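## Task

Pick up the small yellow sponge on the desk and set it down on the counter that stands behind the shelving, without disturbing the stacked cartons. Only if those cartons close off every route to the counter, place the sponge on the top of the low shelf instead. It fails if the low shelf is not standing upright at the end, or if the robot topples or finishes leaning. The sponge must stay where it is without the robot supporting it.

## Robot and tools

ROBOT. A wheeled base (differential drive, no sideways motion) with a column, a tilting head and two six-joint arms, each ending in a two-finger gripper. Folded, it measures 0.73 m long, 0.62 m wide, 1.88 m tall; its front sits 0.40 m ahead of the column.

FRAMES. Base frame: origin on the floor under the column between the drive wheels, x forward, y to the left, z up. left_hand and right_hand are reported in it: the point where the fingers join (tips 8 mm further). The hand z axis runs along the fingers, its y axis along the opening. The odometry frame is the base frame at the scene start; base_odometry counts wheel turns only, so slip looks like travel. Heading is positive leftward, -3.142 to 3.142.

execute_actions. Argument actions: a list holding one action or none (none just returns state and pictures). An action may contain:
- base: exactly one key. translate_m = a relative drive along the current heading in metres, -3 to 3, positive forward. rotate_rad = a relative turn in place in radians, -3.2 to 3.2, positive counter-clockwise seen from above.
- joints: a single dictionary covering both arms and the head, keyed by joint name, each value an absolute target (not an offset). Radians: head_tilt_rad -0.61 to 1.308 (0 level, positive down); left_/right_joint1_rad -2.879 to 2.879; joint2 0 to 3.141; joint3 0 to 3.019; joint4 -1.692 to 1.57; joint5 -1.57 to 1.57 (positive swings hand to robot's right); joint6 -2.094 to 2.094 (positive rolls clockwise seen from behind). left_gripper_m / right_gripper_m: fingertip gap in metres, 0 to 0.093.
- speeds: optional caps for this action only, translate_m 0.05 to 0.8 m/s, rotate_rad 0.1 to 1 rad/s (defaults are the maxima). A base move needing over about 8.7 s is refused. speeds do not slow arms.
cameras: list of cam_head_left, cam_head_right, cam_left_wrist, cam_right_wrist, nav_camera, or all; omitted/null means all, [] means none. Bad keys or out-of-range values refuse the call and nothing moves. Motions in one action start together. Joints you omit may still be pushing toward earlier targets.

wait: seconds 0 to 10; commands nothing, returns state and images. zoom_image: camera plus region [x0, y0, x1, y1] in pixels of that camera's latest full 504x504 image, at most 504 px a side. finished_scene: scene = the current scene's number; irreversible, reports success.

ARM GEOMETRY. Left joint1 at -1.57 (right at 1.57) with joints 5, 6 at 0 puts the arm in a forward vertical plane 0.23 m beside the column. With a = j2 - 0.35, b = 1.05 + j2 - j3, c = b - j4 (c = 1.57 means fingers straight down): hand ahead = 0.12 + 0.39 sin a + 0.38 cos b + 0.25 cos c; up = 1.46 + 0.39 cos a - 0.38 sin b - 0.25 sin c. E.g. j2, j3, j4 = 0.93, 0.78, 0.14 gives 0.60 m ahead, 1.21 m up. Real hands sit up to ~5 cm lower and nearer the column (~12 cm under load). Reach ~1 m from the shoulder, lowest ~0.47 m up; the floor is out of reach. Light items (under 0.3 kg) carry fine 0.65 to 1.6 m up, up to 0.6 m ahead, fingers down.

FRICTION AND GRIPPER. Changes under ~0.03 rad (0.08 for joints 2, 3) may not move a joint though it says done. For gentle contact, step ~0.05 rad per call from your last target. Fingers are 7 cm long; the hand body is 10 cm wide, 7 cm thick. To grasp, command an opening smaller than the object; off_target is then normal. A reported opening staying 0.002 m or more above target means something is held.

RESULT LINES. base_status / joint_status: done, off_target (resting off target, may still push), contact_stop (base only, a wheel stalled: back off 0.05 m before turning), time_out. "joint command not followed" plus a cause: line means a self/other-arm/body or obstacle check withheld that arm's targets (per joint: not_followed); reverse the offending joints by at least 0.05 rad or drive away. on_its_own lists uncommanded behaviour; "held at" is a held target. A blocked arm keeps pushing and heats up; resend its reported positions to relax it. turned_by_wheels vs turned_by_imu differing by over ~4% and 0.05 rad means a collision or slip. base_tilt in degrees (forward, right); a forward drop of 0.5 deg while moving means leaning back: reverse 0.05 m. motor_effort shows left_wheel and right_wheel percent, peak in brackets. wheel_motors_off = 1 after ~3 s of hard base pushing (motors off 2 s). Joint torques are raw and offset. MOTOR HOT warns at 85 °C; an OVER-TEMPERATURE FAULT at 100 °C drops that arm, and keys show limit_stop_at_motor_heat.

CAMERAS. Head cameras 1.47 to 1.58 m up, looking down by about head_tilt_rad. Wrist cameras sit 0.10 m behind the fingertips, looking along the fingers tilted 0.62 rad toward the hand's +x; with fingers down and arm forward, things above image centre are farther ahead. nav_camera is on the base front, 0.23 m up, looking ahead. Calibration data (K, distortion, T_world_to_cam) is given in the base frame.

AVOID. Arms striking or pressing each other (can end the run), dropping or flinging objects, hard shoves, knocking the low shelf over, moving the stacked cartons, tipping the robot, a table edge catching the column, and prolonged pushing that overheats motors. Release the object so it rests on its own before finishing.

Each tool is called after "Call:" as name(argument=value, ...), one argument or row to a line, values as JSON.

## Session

Call:
execute_actions(
  actions=[],
)

Scene clock: 0.00 s.
Joint torques (N m, as the arm reports them, + toward a larger angle): no reading
base_odometry: x=+0.000 y=+0.000 heading=+0.000 (m, m, rad; odometry frame)
turned_by_wheels: +0.000 (rad since the last result)
turned_by_imu: +0.000 (rad since the last result)
base_tilt: forward=+0.9 right=-0.5 (deg)
base_status: not commanded
joint_positions: head_tilt_rad=+0.868 left_joint1_rad=-1.580 left_joint2_rad=+0.920 left_joint3_rad=+0.407 left_joint4_rad=-0.981 left_joint5_rad=+0.020 left_joint6_rad=-0.029 left_gripper_m=+0.094 right_joint1_rad=+1.555 right_joint2_rad=+0.856 right_joint3_rad=+0.396 right_joint4_rad=-0.981 right_joint5_rad=-0.039 right_joint6_rad=+0.010 right_gripper_m=+0.095
joint_status: not commanded
wheel_motors_off: 0
motor_effort: left_wheel=+1 right_wheel=+0 (%)
left_hand: x=+0.1340 y=+0.2193 z=+1.2588 quat_wxyz=(+0.467, +0.014, -0.884, +0.004) (m; base frame)
right_hand: x=+0.1408 y=-0.2220 z=+1.2617 quat_wxyz=(+0.443, -0.019, -0.896, -0.011) (m; base frame)
pictures: cam_head_left, cam_head_right, cam_left_wrist, cam_right_wrist, nav_camera
camera_calibration (this result's frames):
cam_head_left: T_world_to_cam=[[0.04002, -0.998231, -0.0439739, 0.0938464], [-0.820487, -0.00771357, -0.571613, 0.918773], [0.570262, 0.058956, -0.819344, 1.16927], [0, 0, 0, 1]] pos_world=[0.0832977, 0.0318321, 1.48734]
cam_head_right: T_world_to_cam=[[0.026325, -0.999046, -0.0348374, 0.00945073], [-0.821342, -0.00175111, -0.570434, 0.92062], [0.569829, 0.0436301, -0.820604, 1.1649], [0, 0, 0, 1]] pos_world=[0.0921013, -0.0397709, 1.4814]
cam_left_wrist: T_world_to_cam=[[0.00989124, -0.999946, 0.00327289, 0.215351], [0.0264262, 0.0035333, 0.999645, -1.25758], [-0.999602, -0.00980124, 0.0264597, 0.22413], [0, 0, 0, 1]] pos_world=[0.255144, 0.22198, 1.2505]
cam_right_wrist: T_world_to_cam=[[-0.0435515, -0.998997, 0.0104101, -0.230903], [-0.0226854, 0.0114062, 0.999678, -1.25591], [-0.998794, 0.0433013, -0.0231594, 0.300965], [0, 0, 0, 1]] pos_world=[0.262055, -0.229378, 1.26488]
Images, in order (width x height): cam_head_left 504x504, cam_head_right 504x504, cam_left_wrist 504x504, cam_right_wrist 504x504, nav_camera 504x504.

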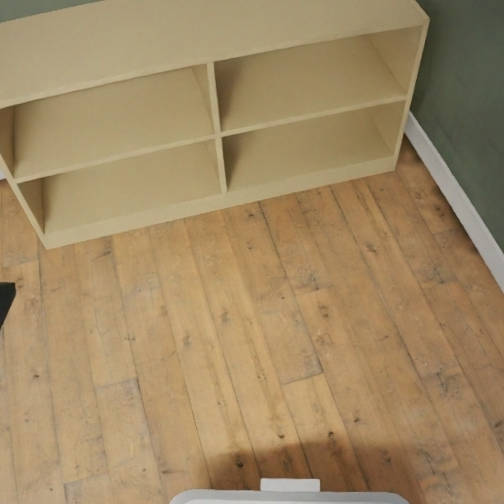

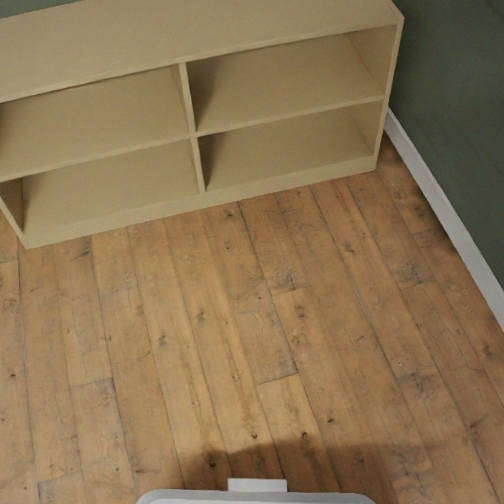

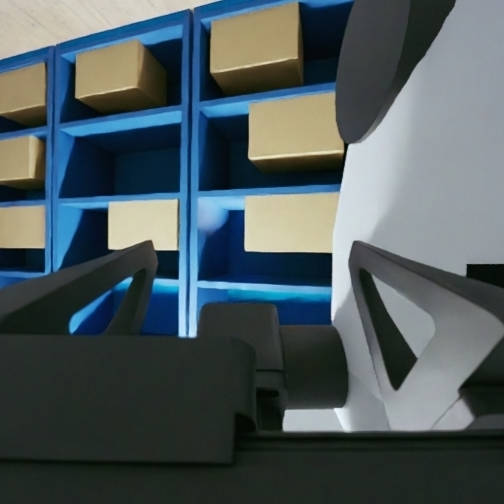

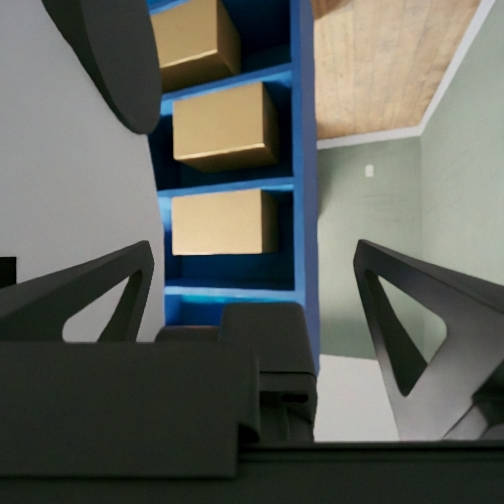

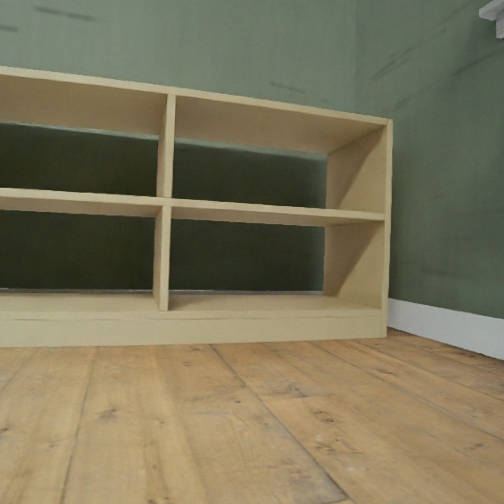

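Call:
execute_actions(
  actions=[
    {"base": {"rotate_rad": 1.05}, "joints": {"head_tilt_rad": 0.4}},
  ],
  cameras=["all"],
)

Scene clock: 3.10 s.
Joint torques (N m, as the arm reports them, + toward a larger angle): left_arm=[-1.68 -7.62 -1.21 -1.33  0.05  0.01] | right_arm=[-1.06 -6.98 -1.31 -1.63  0.01  0.04]
base_odometry: x=+0.000 y=+0.000 heading=+1.049 (m, m, rad; odometry frame)
turned_by_wheels: +1.049 (rad since the last result)
turned_by_imu: +1.054 (rad since the last result)
base_tilt: forward=+1.0 right=-0.5 (deg)
base_status: done
joint_positions: head_tilt_rad=+0.419 left_joint1_rad=-1.580 left_joint2_rad=+0.920 left_joint3_rad=+0.407 left_joint4_rad=-0.981 left_joint5_rad=+0.020 left_joint6_rad=-0.029 left_gripper_m=+0.094 right_joint1_rad=+1.555 right_joint2_rad=+0.856 right_joint3_rad=+0.396 right_joint4_rad=-0.981 right_joint5_rad=-0.039 right_joint6_rad=+0.010 right_gripper_m=+0.095
joint_status: all done
wheel_motors_off: 0
motor_effort: left_wheel=-3(37) right_wheel=+2(27) (%)
left_hand: x=+0.1340 y=+0.2193 z=+1.2588 quat_wxyz=(+0.467, +0.014, -0.884, +0.004) (m; base frame)
right_hand: x=+0.1408 y=-0.2220 z=+1.2617 quat_wxyz=(+0.443, -0.019, -0.896, -0.011) (m; base frame)
pictures: cam_head_left, cam_head_right, cam_left_wrist, cam_right_wrist, nav_camera
camera_calibration (this result's frames):
cam_head_left: T_world_to_cam=[[0.0551465, -0.998231, -0.02223, 0.0596044], [-0.490824, -0.00771357, -0.871225, 1.36369], [0.869512, 0.058956, -0.490381, 0.6477], [0, 0, 0, 1]] pos_world=[0.102863, 0.0318321, 1.50703]
cam_head_right: T_world_to_cam=[[0.0388425, -0.999046, -0.0199477, -0.0141052], [-0.492106, -0.00175111, -0.870534, 1.36631], [0.869669, 0.0436301, -0.491704, 0.643402], [0, 0, 0, 1]] pos_world=[0.113371, -0.0397709, 1.5055]
cam_left_wrist: T_world_to_cam=[[0.00989124, -0.999946, 0.00327289, 0.215351], [0.0264262, 0.0035333, 0.999645, -1.25758], [-0.999602, -0.00980124, 0.0264597, 0.22413], [0, 0, 0, 1]] pos_world=[0.255144, 0.22198, 1.2505]
cam_right_wrist: T_world_to_cam=[[-0.0435515, -0.998997, 0.0104101, -0.230903], [-0.0226854, 0.0114062, 0.999678, -1.25591], [-0.998794, 0.0433013, -0.0231594, 0.300965], [0, 0, 0, 1]] pos_world=[0.262055, -0.229378, 1.26488]
Images, in order (width x height): cam_head_left 504x504, cam_head_right 504x504, cam_left_wrist 504x504, cam_right_wrist 504x504, nav_camera 504x504.

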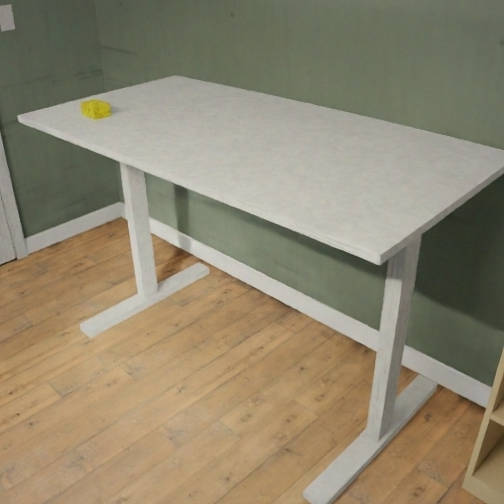

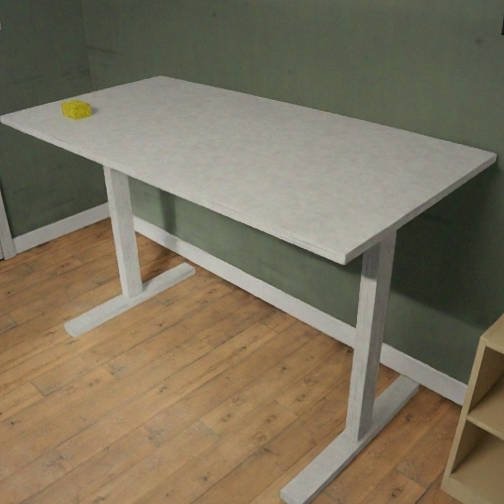

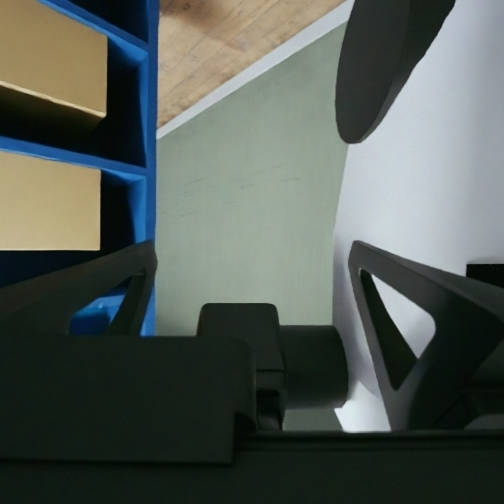

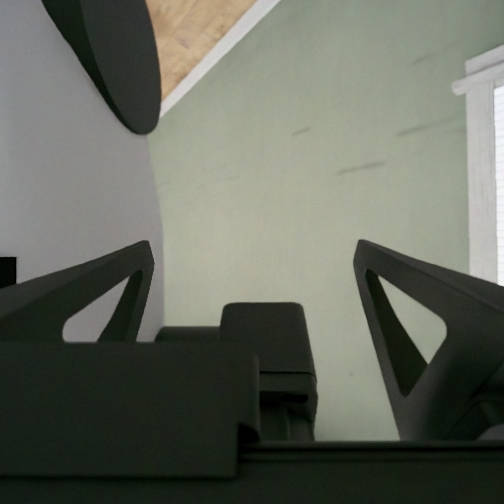

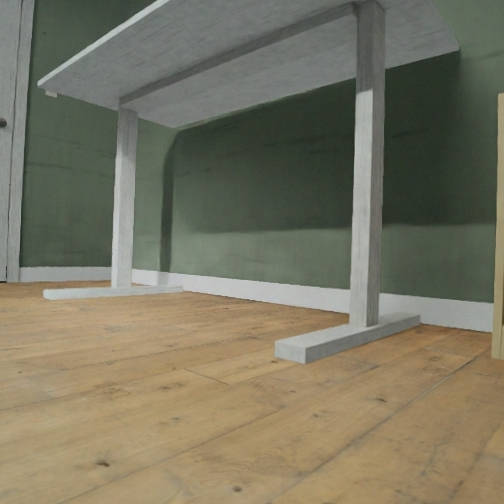

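Call:
execute_actions(
  actions=[
    {"base": {"rotate_rad": 0.613}},
  ],
  cameras=["cam_head_left"],
)

Call:
execute_actions(
  actions=[
    {"base": {"translate_m": 1.69}},
  ],
  cameras=[],
)

Call:
execute_actions(
  actions=[
    {"base": {"rotate_rad": -1.335}, "joints": {"head_tilt_rad": 0.65}},
  ],
  cameras=["all"],
)

Scene clock: 6.93 s.
Joint torques (N m, as the arm reports them, + toward a larger angle): left_arm=[-1.78 -7.38 -1.02 -1.31  0.05  0.01] | right_arm=[-0.79 -6.6  -1.32 -1.7   0.03  0.04]
base_odometry: x=+0.000 y=+0.000 heading=+1.662 (m, m, rad; odometry frame)
turned_by_wheels: +0.612 (rad since the last result)
turned_by_imu: +0.616 (rad since the last result)
base_tilt: forward=+0.9 right=-0.5 (deg)
base_status: done
joint_positions: head_tilt_rad=+0.419 left_joint1_rad=-1.580 left_joint2_rad=+0.920 left_joint3_rad=+0.407 left_joint4_rad=-0.981 left_joint5_rad=+0.020 left_joint6_rad=-0.029 left_gripper_m=+0.094 right_joint1_rad=+1.555 right_joint2_rad=+0.856 right_joint3_rad=+0.396 right_joint4_rad=-0.981 right_joint5_rad=-0.039 right_joint6_rad=+0.010 right_gripper_m=+0.095
joint_status: not commanded
wheel_motors_off: 0
motor_effort: left_wheel=-2(26) right_wheel=+3(26) (%)
left_hand: x=+0.1340 y=+0.2193 z=+1.2588 quat_wxyz=(+0.467, +0.014, -0.884, +0.004) (m; base frame)
right_hand: x=+0.1408 y=-0.2220 z=+1.2617 quat_wxyz=(+0.443, -0.019, -0.896, -0.011) (m; base frame)
pictures: cam_head_left
camera_calibration (this result's frames):
cam_head_left: T_world_to_cam=[[0.0551472, -0.998231, -0.0222281, 0.0596015], [-0.490794, -0.00771357, -0.871241, 1.36372], [0.869528, 0.058956, -0.490351, 0.647653], [0, 0, 0, 1]] pos_world=[0.102864, 0.0318321, 1.50703]
Images, in order (width x height): cam_head_left 504x504.

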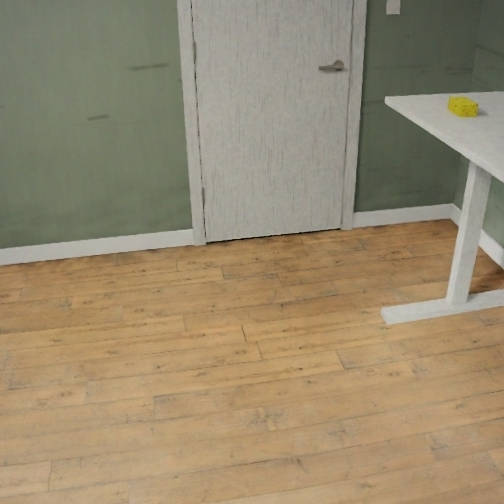

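Scene clock: 10.87 s.
Joint torques (N m, as the arm reports them, + toward a larger angle): left_arm=[-1.65 -7.91 -1.11 -1.3   0.05  0.01] | right_arm=[-1.06 -6.67 -1.43 -1.73  0.04  0.  ]
base_odometry: x=-0.153 y=+1.683 heading=+1.662 (m, m, rad; odometry frame)
turned_by_wheels: +0.000 (rad since the last result)
turned_by_imu: +0.005 (rad since the last result)
base_tilt: forward=+1.0 right=-0.5 (deg)
base_status: done
joint_positions: head_tilt_rad=+0.418 left_joint1_rad=-1.580 left_joint2_rad=+0.920 left_joint3_rad=+0.407 left_joint4_rad=-0.981 left_joint5_rad=+0.020 left_joint6_rad=-0.029 left_gripper_m=+0.094 right_joint1_rad=+1.555 right_joint2_rad=+0.856 right_joint3_rad=+0.397 right_joint4_rad=-0.981 right_joint5_rad=-0.039 right_joint6_rad=+0.010 right_gripper_m=+0.095
joint_status: not commanded
wheel_motors_off: 0
motor_effort: left_wheel=+1(44) right_wheel=+0(52) (%)
left_hand: x=+0.1340 y=+0.2193 z=+1.2588 quat_wxyz=(+0.467, +0.014, -0.884, +0.004) (m; base frame)
right_hand: x=+0.1413 y=-0.2220 z=+1.2616 quat_wxyz=(+0.442, -0.019, -0.897, -0.011) (m; base frame)
pictures: none
No camera images: the call's "cameras" was empty. Leave "cameras" out to get every camera's image.

Scene clock: 13.53 s.
Joint torques (N m, as the arm reports them, + toward a larger angle): left_arm=[-1.8  -7.77 -1.09 -1.34  0.04  0.  ] | right_arm=[-0.68 -7.2  -1.42 -1.66  0.01  0.04]
base_odometry: x=-0.154 y=+1.683 heading=+0.327 (m, m, rad; odometry frame)
turned_by_wheels: -1.335 (rad since the last result)
turned_by_imu: -1.342 (rad since the last result)
base_tilt: forward=+1.0 right=-0.5 (deg)
base_status: done
joint_positions: head_tilt_rad=+0.653 left_joint1_rad=-1.580 left_joint2_rad=+0.920 left_joint3_rad=+0.407 left_joint4_rad=-0.981 left_joint5_rad=+0.020 left_joint6_rad=-0.029 left_gripper_m=+0.094 right_joint1_rad=+1.555 right_joint2_rad=+0.856 right_joint3_rad=+0.397 right_joint4_rad=-0.981 right_joint5_rad=-0.039 right_joint6_rad=+0.010 right_gripper_m=+0.095
joint_status: all done
wheel_motors_off: 0
motor_effort: left_wheel=+2(29) right_wheel=-2(38) (%)
left_hand: x=+0.1340 y=+0.2193 z=+1.2588 quat_wxyz=(+0.467, +0.014, -0.884, +0.004) (m; base frame)
right_hand: x=+0.1413 y=-0.2220 z=+1.2616 quat_wxyz=(+0.442, -0.019, -0.897, -0.011) (m; base frame)
pictures: cam_head_left, cam_head_right, cam_left_wrist, cam_right_wrist, nav_camera
camera_calibration (this result's frames):
cam_head_left: T_world_to_cam=[[0.048483, -0.998231, -0.0344195, 0.0787095], [-0.679588, -0.00771357, -0.733553, 1.16112], [0.73199, 0.058956, -0.67876, 0.94468], [0, 0, 0, 1]] pos_world=[0.0937692, 0.0318321, 1.49566]
cam_head_right: T_world_to_cam=[[0.0331536, -0.999046, -0.0284164, -0.000779045], [-0.680675, -0.00175111, -0.732584, 1.1633], [0.731835, 0.0436301, -0.680084, 0.940398], [0, 0, 0, 1]] pos_world=[0.103637, -0.0397709, 1.49174]
cam_left_wrist: T_world_to_cam=[[0.00989124, -0.999946, 0.00327289, 0.215351], [0.0264262, 0.0035333, 0.999645, -1.25758], [-0.999602, -0.00980124, 0.0264597, 0.22413], [0, 0, 0, 1]] pos_world=[0.255144, 0.22198, 1.2505]
cam_right_wrist: T_world_to_cam=[[-0.0435488, -0.998997, 0.010383, -0.230855], [-0.0234481, 0.0114121, 0.99966, -1.25564], [-0.998776, 0.0432906, -0.0239216, 0.302324], [0, 0, 0, 1]] pos_world=[0.262458, -0.229382, 1.26484]
Images, in order (width x height): cam_head_left 504x504, cam_head_right 504x504, cam_left_wrist 504x504, cam_right_wrist 504x504, nav_camera 504x504.

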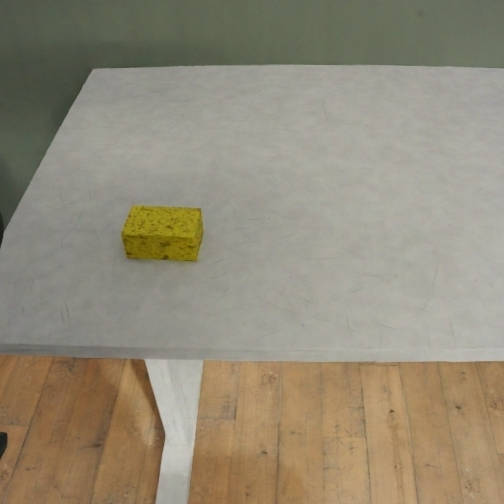

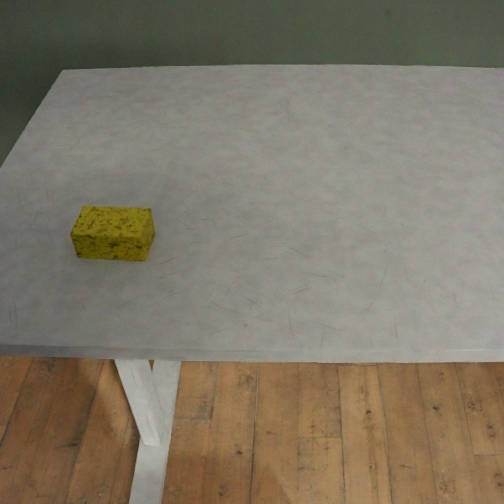

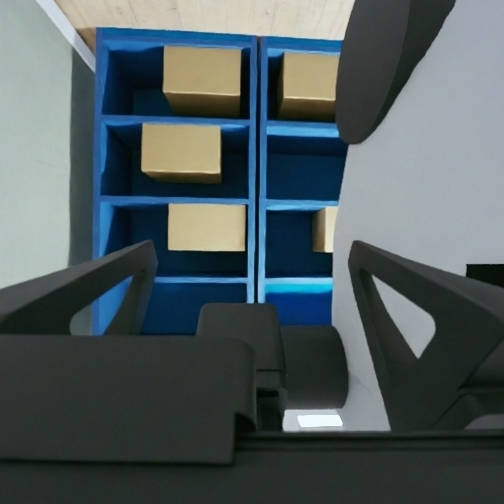

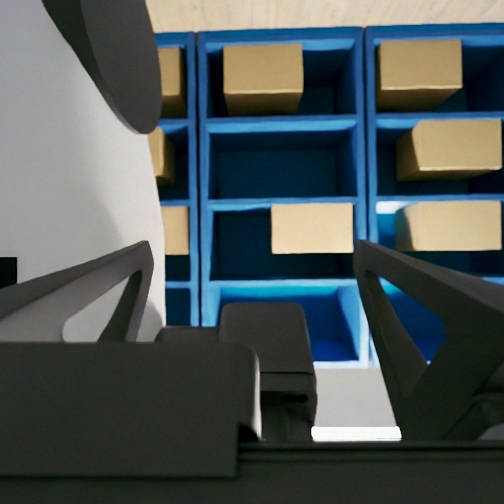

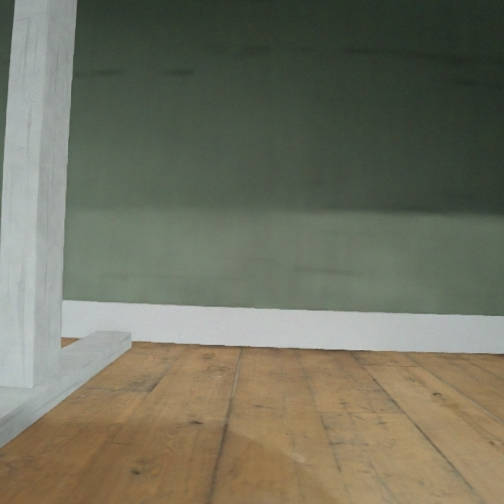

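Call:
zoom_image(
  camera="cam_head_left",
  region=[102, 174, 222, 294],
)

Call:
zoom_image(
  camera="cam_head_right",
  region=[52, 174, 172, 294],
)

Region (102, 174, 222, 294) of cam_head_left's 504x504 image, scaled by 4.200, with more detail than that image has.

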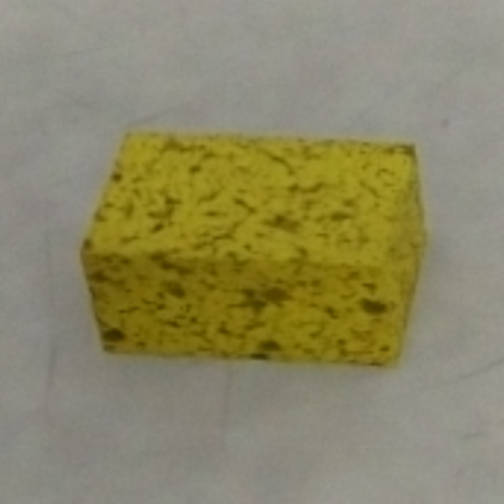

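Region (52, 174, 172, 294) of cam_head_right's 504x504 image, scaled by 4.200, with more detail than that image has.

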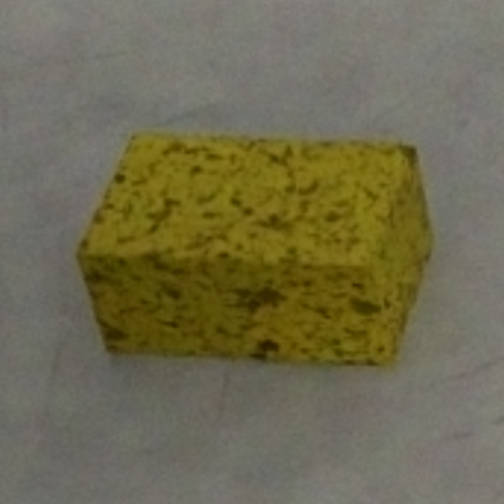

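Call:
execute_actions(
  actions=[
    {"joints": {"left_joint1_rad": -1.57, "left_joint2_rad": 1.38, "left_joint3_rad": 1.68, "left_joint4_rad": -0.52, "left_joint5_rad": 0.0, "left_joint6_rad": -1.5, "left_gripper_m": 0.093}},
  ],
  cameras=["cam_left_wrist"],
)

Call:
execute_actions(
  actions=[
    {"joints": {"left_joint2_rad": 1.54}},
  ],
  cameras=["cam_left_wrist", "cam_head_left"],
)

Scene clock: 17.60 s.
Joint torques (N m, as the arm reports them, + toward a larger angle): left_arm=[ -0.7  -22.32   9.97   1.03  -0.18  -0.05] | right_arm=[-1.25 -6.87 -1.4  -1.71  0.05  0.04]
base_odometry: x=-0.154 y=+1.683 heading=+0.327 (m, m, rad; odometry frame)
turned_by_wheels: +0.000 (rad since the last result)
turned_by_imu: +0.000 (rad since the last result)
base_tilt: forward=+1.0 right=-0.6 (deg)
base_status: not commanded
joint_positions: head_tilt_rad=+0.653 left_joint1_rad=-1.580 left_joint2_rad=+1.380 left_joint3_rad=+1.658 left_joint4_rad=-0.521 left_joint5_rad=+0.003 left_joint6_rad=-1.490 left_gripper_m=+0.093 right_joint1_rad=+1.555 right_joint2_rad=+0.856 right_joint3_rad=+0.397 right_joint4_rad=-0.981 right_joint5_rad=-0.039 right_joint6_rad=+0.010 right_gripper_m=+0.095
joint_status: all done
wheel_motors_off: 0
motor_effort: left_wheel=+6(7) right_wheel=-5(6) (%)
left_hand: x=+0.7968 y=+0.2186 z=+1.1508 quat_wxyz=(-0.099, +0.670, -0.729, +0.099) (m; base frame)
right_hand: x=+0.1413 y=-0.2220 z=+1.2616 quat_wxyz=(+0.442, -0.019, -0.897, -0.011) (m; base frame)
pictures: cam_left_wrist
camera_calibration (this result's frames):
cam_left_wrist: T_world_to_cam=[[0.958873, -0.0997587, 0.265727, -1.04645], [-0.236107, -0.799942, 0.551675, -0.266828], [0.157532, -0.591727, -0.790597, 1.035], [0, 0, 0, 1]] pos_world=[0.77737, 0.294599, 1.24354]
Images, in order (width x height): cam_left_wrist 504x504.

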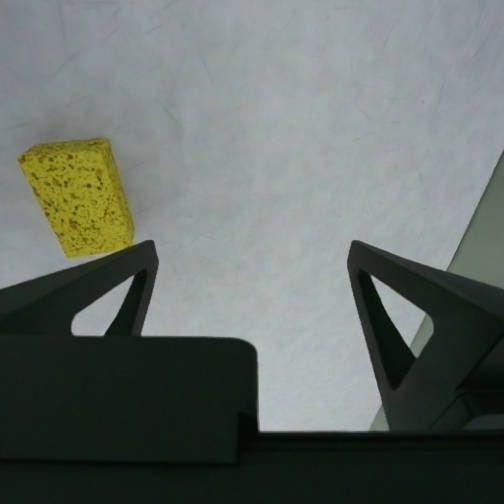

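Scene clock: 18.63 s.
Joint torques (N m, as the arm reports them, + toward a larger angle): left_arm=[ -0.8  -23.99   7.76   0.71  -0.18  -0.06] | right_arm=[-1.27 -6.74 -1.37 -1.72  0.02  0.04]
base_odometry: x=-0.154 y=+1.683 heading=+0.327 (m, m, rad; odometry frame)
turned_by_wheels: +0.000 (rad since the last result)
turned_by_imu: +0.000 (rad since the last result)
base_tilt: forward=+1.0 right=-0.5 (deg)
base_status: not commanded
joint_positions: head_tilt_rad=+0.653 left_joint1_rad=-1.580 left_joint2_rad=+1.558 left_joint3_rad=+1.665 left_joint4_rad=-0.521 left_joint5_rad=+0.003 left_joint6_rad=-1.491 left_gripper_m=+0.093 right_joint1_rad=+1.555 right_joint2_rad=+0.856 right_joint3_rad=+0.397 right_joint4_rad=-0.981 right_joint5_rad=-0.039 right_joint6_rad=+0.010 right_gripper_m=+0.095
joint_status: all done
wheel_motors_off: 0
motor_effort: left_wheel=+7(6) right_wheel=-6(6) (%)
left_hand: x=+0.7361 y=+0.2180 z=+1.0384 quat_wxyz=(-0.037, +0.676, -0.735, +0.041) (m; base frame)
right_hand: x=+0.1413 y=-0.2220 z=+1.2616 quat_wxyz=(+0.442, -0.019, -0.897, -0.011) (m; base frame)
pictures: cam_head_left, cam_left_wrist
camera_calibration (this result's frames):
cam_head_left: T_world_to_cam=[[0.0484798, -0.998231, -0.0344241, 0.0787167], [-0.679658, -0.00771357, -0.733489, 1.16102], [0.731926, 0.058956, -0.678829, 0.944789], [0, 0, 0, 1]] pos_world=[0.093765, 0.0318321, 1.49566]
cam_left_wrist: T_world_to_cam=[[0.98996, -0.100788, 0.0991008, -0.808163], [-0.139852, -0.800153, 0.583263, -0.323253], [0.0205097, -0.591267, -0.806215, 1.07238], [0, 0, 0, 1]] pos_world=[0.732847, 0.293955, 1.1332]
Images, in order (width x height): cam_head_left 504x504, cam_left_wrist 504x504.

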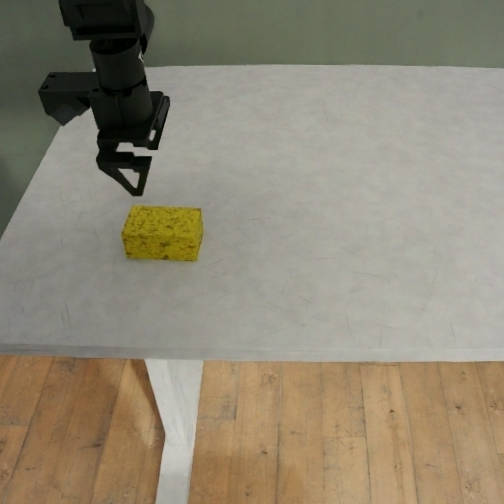

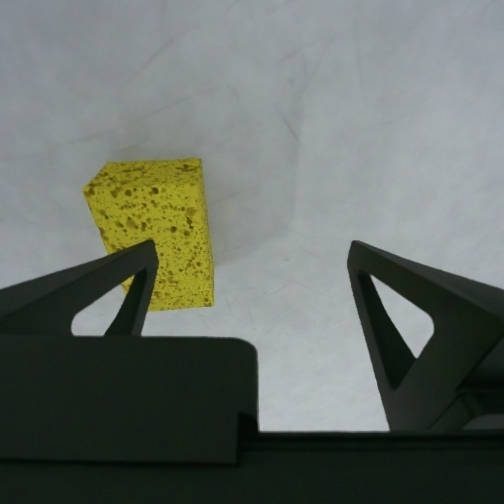

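Call:
zoom_image(
  camera="cam_left_wrist",
  region=[60, 140, 240, 320],
)

Region (60, 140, 240, 320) of cam_left_wrist's 504x504 image, scaled by 2.800, with more detail than that image has.

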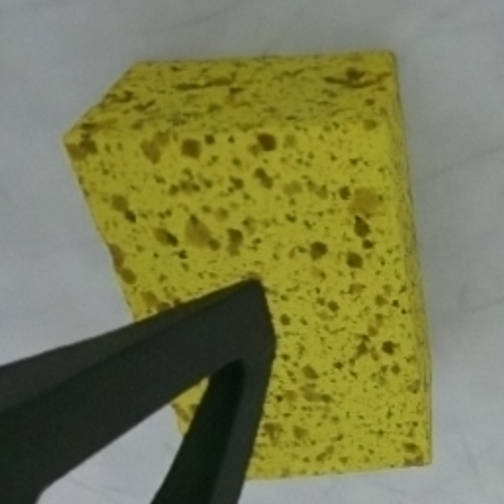

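Call:
execute_actions(
  actions=[
    {"base": {"rotate_rad": -0.03}},
  ],
  cameras=[],
)

Call:
execute_actions(
  actions=[
    {"base": {"translate_m": -0.028}, "joints": {"left_joint2_rad": 1.605, "left_joint6_rad": -1.52}},
  ],
  cameras=["cam_left_wrist"],
)

Scene clock: 20.70 s.
Joint torques (N m, as the arm reports them, + toward a larger angle): left_arm=[ -1.71 -23.75   7.8    0.73  -0.14  -0.07] | right_arm=[-1.17 -6.96 -1.38 -1.8   0.04  0.05]
base_odometry: x=-0.153 y=+1.683 heading=+0.298 (m, m, rad; odometry frame)
turned_by_wheels: -0.029 (rad since the last result)
turned_by_imu: -0.030 (rad since the last result)
base_tilt: forward=+1.0 right=-0.5 (deg)
base_status: done
joint_positions: head_tilt_rad=+0.653 left_joint1_rad=-1.572 left_joint2_rad=+1.558 left_joint3_rad=+1.665 left_joint4_rad=-0.521 left_joint5_rad=+0.002 left_joint6_rad=-1.491 left_gripper_m=+0.093 right_joint1_rad=+1.555 right_joint2_rad=+0.856 right_joint3_rad=+0.396 right_joint4_rad=-0.981 right_joint5_rad=-0.039 right_joint6_rad=+0.010 right_gripper_m=+0.095
joint_status: not commanded
wheel_motors_off: 0
motor_effort: left_wheel=+3(27) right_wheel=-3(25) (%)
left_hand: x=+0.7362 y=+0.2231 z=+1.0384 quat_wxyz=(-0.039, +0.677, -0.734, +0.038) (m; base frame)
right_hand: x=+0.1410 y=-0.2220 z=+1.2616 quat_wxyz=(+0.443, -0.019, -0.896, -0.011) (m; base frame)
pictures: none
No camera images: the call's "cameras" was empty. Leave "cameras" out to get every camera's image.

Scene clock: 21.97 s.
Joint torques (N m, as the arm reports them, + toward a larger angle): left_arm=[ -1.06 -20.95   7.44   0.66  -0.15  -0.07] | right_arm=[-0.8  -6.66 -1.35 -1.74  0.    0.04]
base_odometry: x=-0.180 y=+1.675 heading=+0.298 (m, m, rad; odometry frame)
turned_by_wheels: +0.000 (rad since the last result)
turned_by_imu: +0.000 (rad since the last result)
base_tilt: forward=+1.0 right=-0.4 (deg)
base_status: done
joint_positions: head_tilt_rad=+0.654 left_joint1_rad=-1.572 left_joint2_rad=+1.592 left_joint3_rad=+1.665 left_joint4_rad=-0.521 left_joint5_rad=+0.002 left_joint6_rad=-1.511 left_gripper_m=+0.093 right_joint1_rad=+1.555 right_joint2_rad=+0.856 right_joint3_rad=+0.395 right_joint4_rad=-0.981 right_joint5_rad=-0.039 right_joint6_rad=+0.010 right_gripper_m=+0.095
joint_status: all done
wheel_motors_off: 0
motor_effort: left_wheel=+0(40) right_wheel=-2(51) (%)
left_hand: x=+0.7218 y=+0.2231 z=+1.0180 quat_wxyz=(-0.026, +0.685, -0.728, +0.027) (m; base frame)
right_hand: x=+0.1404 y=-0.2220 z=+1.2618 quat_wxyz=(+0.443, -0.020, -0.896, -0.011) (m; base frame)
pictures: cam_left_wrist
camera_calibration (this result's frames):
cam_left_wrist: T_world_to_cam=[[0.994843, -0.0777209, 0.0651713, -0.765586], [-0.101172, -0.80607, 0.583108, -0.335659], [0.00721298, -0.586694, -0.809776, 1.07139], [0, 0, 0, 1]] pos_world=[0.71995, 0.298509, 1.1132]
Images, in order (width x height): cam_left_wrist 504x504.

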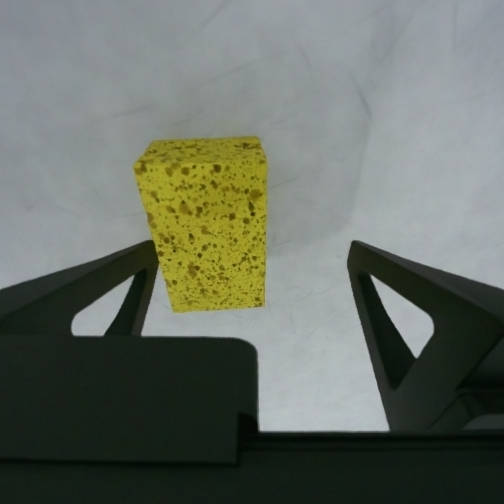

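Call:
execute_actions(
  actions=[
    {"joints": {"left_joint2_rad": 1.672}},
  ],
  cameras=["cam_left_wrist", "cam_head_left"],
)

Scene clock: 23.80 s.
Joint torques (N m, as the arm reports them, + toward a larger angle): left_arm=[ -1.53 -21.8    6.61   0.5   -0.15  -0.08] | right_arm=[-1.35 -7.15 -1.18 -1.8   0.03  0.05]
base_odometry: x=-0.180 y=+1.675 heading=+0.298 (m, m, rad; odometry frame)
turned_by_wheels: +0.000 (rad since the last result)
turned_by_imu: +0.000 (rad since the last result)
base_tilt: forward=+1.0 right=-0.6 (deg)
base_status: not commanded
joint_positions: head_tilt_rad=+0.654 left_joint1_rad=-1.572 left_joint2_rad=+1.670 left_joint3_rad=+1.665 left_joint4_rad=-0.521 left_joint5_rad=+0.002 left_joint6_rad=-1.511 left_gripper_m=+0.093 right_joint1_rad=+1.555 right_joint2_rad=+0.856 right_joint3_rad=+0.395 right_joint4_rad=-0.981 right_joint5_rad=-0.039 right_joint6_rad=+0.010 right_gripper_m=+0.095
joint_status: all done
wheel_motors_off: 0
motor_effort: left_wheel=+0(0) right_wheel=-2(2) (%)
left_hand: x=+0.6859 y=+0.2231 z=+0.9728 quat_wxyz=(+0.002, +0.685, -0.728, +0.001) (m; base frame)
right_hand: x=+0.1404 y=-0.2220 z=+1.2618 quat_wxyz=(+0.443, -0.020, -0.896, -0.011) (m; base frame)
pictures: cam_head_left, cam_left_wrist
camera_calibration (this result's frames):
cam_head_left: T_world_to_cam=[[0.048449, -0.998231, -0.0344674, 0.0787849], [-0.680312, -0.00771357, -0.732882, 1.16012], [0.731319, 0.058956, -0.679482, 0.945825], [0, 0, 0, 1]] pos_world=[0.0937254, 0.0318321, 1.49562]
cam_left_wrist: T_world_to_cam=[[0.99689, -0.0778278, -0.0123718, -0.652889], [-0.0556208, -0.806098, 0.589163, -0.35012], [-0.0558261, -0.586642, -0.80792, 1.07649], [0, 0, 0, 1]] pos_world=[0.691481, 0.29847, 1.06792]
Images, in order (width x height): cam_head_left 504x504, cam_left_wrist 504x504.

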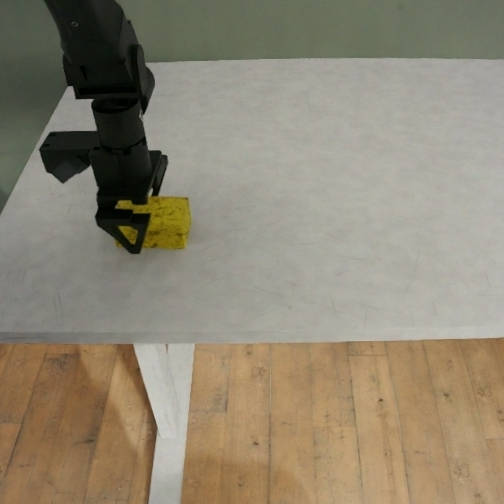

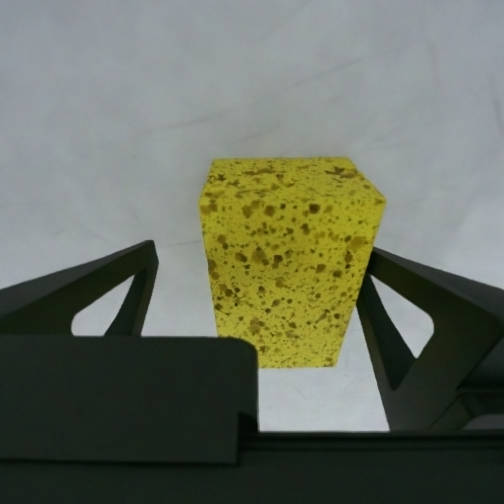

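Call:
execute_actions(
  actions=[
    {"joints": {"left_gripper_m": 0.04}},
  ],
  cameras=["cam_left_wrist"],
)

Call:
execute_actions(
  actions=[
    {"joints": {"left_joint2_rad": 1.35, "left_joint3_rad": 1.3, "left_joint4_rad": -0.47}},
  ],
  cameras=["cam_left_wrist"],
)

Scene clock: 24.73 s.
Joint torques (N m, as the arm reports them, + toward a larger angle): left_arm=[ -1.46 -21.48   6.63   0.47  -0.15  -0.08] | right_arm=[-1.16 -7.05 -1.28 -1.77  0.02  0.07]
base_odometry: x=-0.180 y=+1.675 heading=+0.298 (m, m, rad; odometry frame)
turned_by_wheels: +0.000 (rad since the last result)
turned_by_imu: +0.000 (rad since the last result)
base_tilt: forward=+1.0 right=-0.5 (deg)
base_status: not commanded
joint_positions: head_tilt_rad=+0.654 left_joint1_rad=-1.572 left_joint2_rad=+1.670 left_joint3_rad=+1.665 left_joint4_rad=-0.521 left_joint5_rad=+0.002 left_joint6_rad=-1.511 left_gripper_m=+0.059 right_joint1_rad=+1.555 right_joint2_rad=+0.856 right_joint3_rad=+0.395 right_joint4_rad=-0.981 right_joint5_rad=-0.039 right_joint6_rad=+0.010 right_gripper_m=+0.095
joint_status: left_gripper_m off_target (ended at +0.059, target +0.040)
wheel_motors_off: 0
motor_effort: left_wheel=+1(0) right_wheel=-2(2) (%)
left_hand: x=+0.6859 y=+0.2231 z=+0.9728 quat_wxyz=(+0.002, +0.685, -0.728, +0.001) (m; base frame)
right_hand: x=+0.1404 y=-0.2220 z=+1.2618 quat_wxyz=(+0.443, -0.020, -0.896, -0.011) (m; base frame)
pictures: cam_left_wrist
camera_calibration (this result's frames):
cam_left_wrist: T_world_to_cam=[[0.99689, -0.0778278, -0.0123718, -0.652889], [-0.0556208, -0.806098, 0.589163, -0.35012], [-0.0558261, -0.586642, -0.80792, 1.07649], [0, 0, 0, 1]] pos_world=[0.691481, 0.29847, 1.06792]
Images, in order (width x height): cam_left_wrist 504x504.

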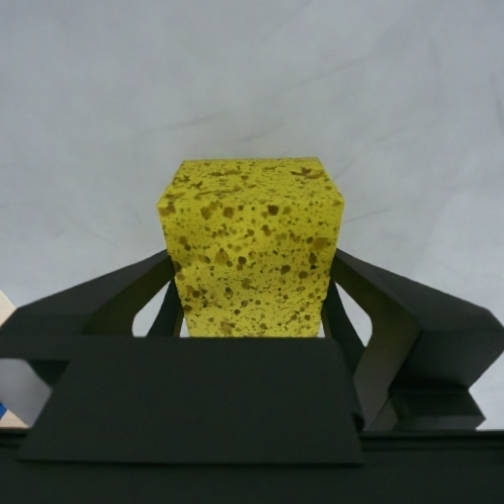

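Scene clock: 25.90 s.
Joint torques (N m, as the arm reports them, + toward a larger angle): left_arm=[ -1.54 -18.46   5.18   0.71  -0.16  -0.07] | right_arm=[-1.01 -6.87 -1.37 -1.79  0.01  0.02]
base_odometry: x=-0.180 y=+1.675 heading=+0.298 (m, m, rad; odometry frame)
turned_by_wheels: +0.000 (rad since the last result)
turned_by_imu: +0.000 (rad since the last result)
base_tilt: forward=+1.0 right=-0.5 (deg)
base_status: not commanded
joint_positions: head_tilt_rad=+0.654 left_joint1_rad=-1.572 left_joint2_rad=+1.331 left_joint3_rad=+1.302 left_joint4_rad=-0.475 left_joint5_rad=+0.002 left_joint6_rad=-1.511 left_gripper_m=+0.059 right_joint1_rad=+1.555 right_joint2_rad=+0.856 right_joint3_rad=+0.395 right_joint4_rad=-0.981 right_joint5_rad=-0.039 right_joint6_rad=+0.010 right_gripper_m=+0.095
joint_status: all done
wheel_motors_off: 0
motor_effort: left_wheel=+0(0) right_wheel=-3(3) (%)
left_hand: x=+0.6305 y=+0.2233 z=+1.0869 quat_wxyz=(-0.006, +0.685, -0.728, +0.008) (m; base frame)
right_hand: x=+0.1404 y=-0.2220 z=+1.2618 quat_wxyz=(+0.443, -0.020, -0.896, -0.011) (m; base frame)
pictures: cam_left_wrist
camera_calibration (this result's frames):
cam_left_wrist: T_world_to_cam=[[0.996929, -0.0777989, 0.0089269, -0.619331], [-0.06817, -0.80609, 0.587854, -0.410924], [-0.0385385, -0.586657, -0.808918, 1.15586], [0, 0, 0, 1]] pos_world=[0.633962, 0.29867, 1.18209]
Images, in order (width x height): cam_left_wrist 504x504.

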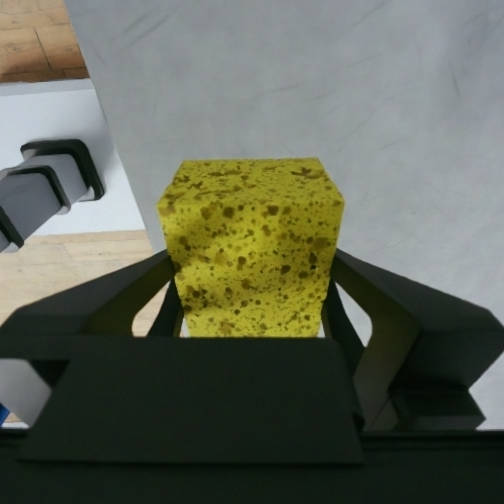

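Call:
execute_actions(
  actions=[
    {"base": {"rotate_rad": 1.397}, "joints": {"left_joint2_rad": 0.9, "left_joint3_rad": 0.4, "left_joint4_rad": -0.03, "left_joint6_rad": 0.0, "head_tilt_rad": 0.4}},
  ],
  cameras=["cam_right_wrist", "cam_left_wrist"],
)

Call:
execute_actions(
  actions=[
    {"base": {"translate_m": -2.1}},
  ],
  cameras=["cam_right_wrist", "cam_left_wrist", "cam_head_right"],
)

Scene clock: 30.67 s.
Joint torques (N m, as the arm reports them, + toward a larger angle): left_arm=[-1.53 -9.12  1.21  0.48 -0.04  0.1 ] | right_arm=[-1.   -7.23 -1.27 -1.67  0.03  0.05]
base_odometry: x=-0.180 y=+1.675 heading=+1.694 (m, m, rad; odometry frame)
turned_by_wheels: +1.396 (rad since the last result)
turned_by_imu: +1.401 (rad since the last result)
base_tilt: forward=+1.0 right=-0.5 (deg)
base_status: done
joint_positions: head_tilt_rad=+0.419 left_joint1_rad=-1.572 left_joint2_rad=+0.900 left_joint3_rad=+0.398 left_joint4_rad=-0.029 left_joint5_rad=+0.002 left_joint6_rad=-0.009 left_gripper_m=+0.059 right_joint1_rad=+1.555 right_joint2_rad=+0.856 right_joint3_rad=+0.395 right_joint4_rad=-0.981 right_joint5_rad=-0.039 right_joint6_rad=+0.010 right_gripper_m=+0.095
joint_status: all done
wheel_motors_off: 0
motor_effort: left_wheel=-3(42) right_wheel=+3(39) (%)
left_hand: x=+0.3327 y=+0.2236 z=+1.1557 quat_wxyz=(+0.004, +0.004, -1.000, +0.002) (m; base frame)
right_hand: x=+0.1404 y=-0.2220 z=+1.2618 quat_wxyz=(+0.443, -0.020, -0.896, -0.011) (m; base frame)
pictures: cam_left_wrist, cam_right_wrist
camera_calibration (this result's frames):
cam_left_wrist: T_world_to_cam=[[-0.00901016, -0.999933, -0.00720111, 0.236409], [-0.805588, 0.00299225, 0.592468, -0.412348], [-0.592407, 0.0111394, -0.805562, 1.24697], [0, 0, 0, 1]] pos_world=[0.408663, 0.223737, 1.25052]
cam_right_wrist: T_world_to_cam=[[-0.0435541, -0.998997, 0.0104373, -0.230951], [-0.0219227, 0.0114003, 0.999695, -1.25618], [-0.998811, 0.043312, -0.0223972, 0.299607], [0, 0, 0, 1]] pos_world=[0.261653, -0.229374, 1.26492]
Images, in order (width x height): cam_left_wrist 504x504, cam_right_wrist 504x504.

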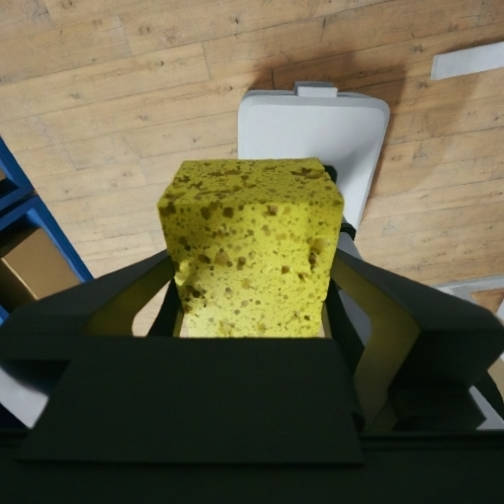

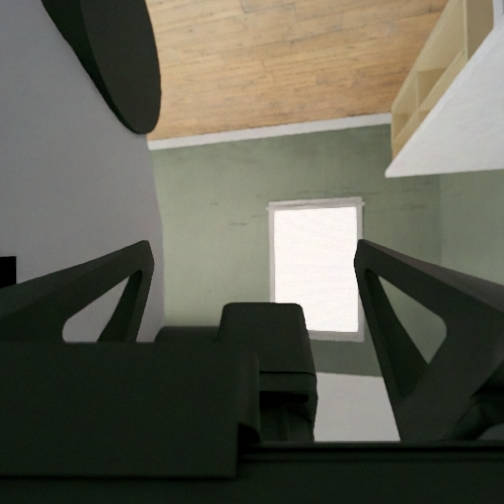

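Scene clock: 35.17 s.
Joint torques (N m, as the arm reports them, + toward a larger angle): left_arm=[-1.54 -9.35  0.94  0.63 -0.05  0.11] | right_arm=[-1.45 -6.84 -1.14 -1.74  0.02  0.04]
base_odometry: x=+0.079 y=-0.409 heading=+1.694 (m, m, rad; odometry frame)
turned_by_wheels: +0.000 (rad since the last result)
turned_by_imu: -0.007 (rad since the last result)
base_tilt: forward=+1.0 right=-0.5 (deg)
base_status: done
joint_positions: head_tilt_rad=+0.418 left_joint1_rad=-1.572 left_joint2_rad=+0.900 left_joint3_rad=+0.399 left_joint4_rad=-0.029 left_joint5_rad=+0.002 left_joint6_rad=-0.009 left_gripper_m=+0.059 right_joint1_rad=+1.555 right_joint2_rad=+0.856 right_joint3_rad=+0.394 right_joint4_rad=-0.981 right_joint5_rad=-0.039 right_joint6_rad=+0.010 right_gripper_m=+0.095
joint_status: not commanded
wheel_motors_off: 0
motor_effort: left_wheel=+0(53) right_wheel=+0(42) (%)
left_hand: x=+0.3331 y=+0.2236 z=+1.1557 quat_wxyz=(+0.003, +0.004, -1.000, +0.002) (m; base frame)
right_hand: x=+0.1400 y=-0.2220 z=+1.2619 quat_wxyz=(+0.443, -0.020, -0.896, -0.011) (m; base frame)
pictures: cam_head_right, cam_left_wrist, cam_right_wrist
camera_calibration (this result's frames):
cam_head_right: T_world_to_cam=[[0.0388527, -0.999046, -0.0199277, -0.0141365], [-0.491658, -0.00175111, -0.870787, 1.36668], [0.869921, 0.0436301, -0.491257, 0.6427], [0, 0, 0, 1]] pos_world=[0.113389, -0.0397709, 1.50554]
cam_left_wrist: T_world_to_cam=[[-0.00900362, -0.999933, -0.00720738, 0.236418], [-0.80604, 0.00299177, 0.591853, -0.411104], [-0.591792, 0.0111383, -0.806013, 1.24758], [0, 0, 0, 1]] pos_world=[0.409069, 0.223737, 1.25058]
cam_right_wrist: T_world_to_cam=[[-0.0435567, -0.998996, 0.0104644, -0.230998], [-0.0211599, 0.0113945, 0.999711, -1.25645], [-0.998827, 0.0433227, -0.021635, 0.298249], [0, 0, 0, 1]] pos_world=[0.261251, -0.229371, 1.26496]
Images, in order (width x height): cam_head_right 504x504, cam_left_wrist 504x504, cam_right_wrist 504x504.

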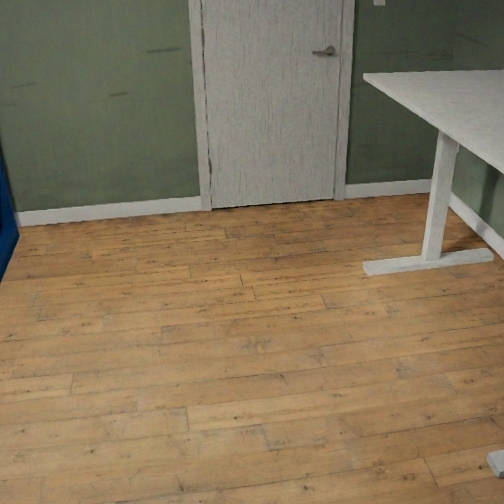

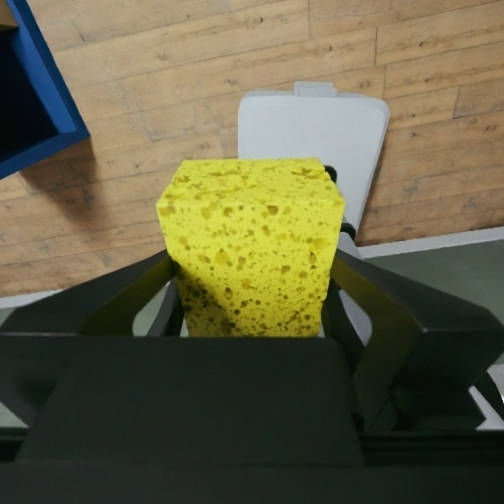

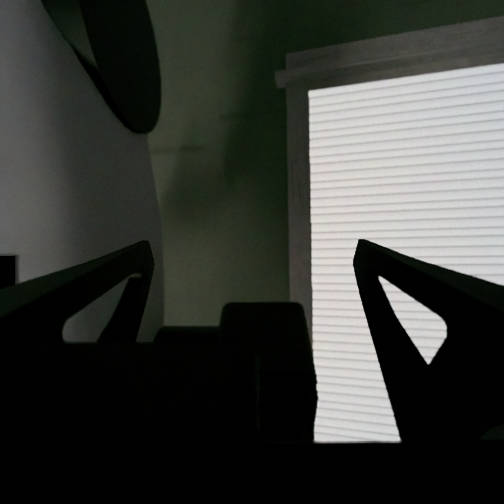

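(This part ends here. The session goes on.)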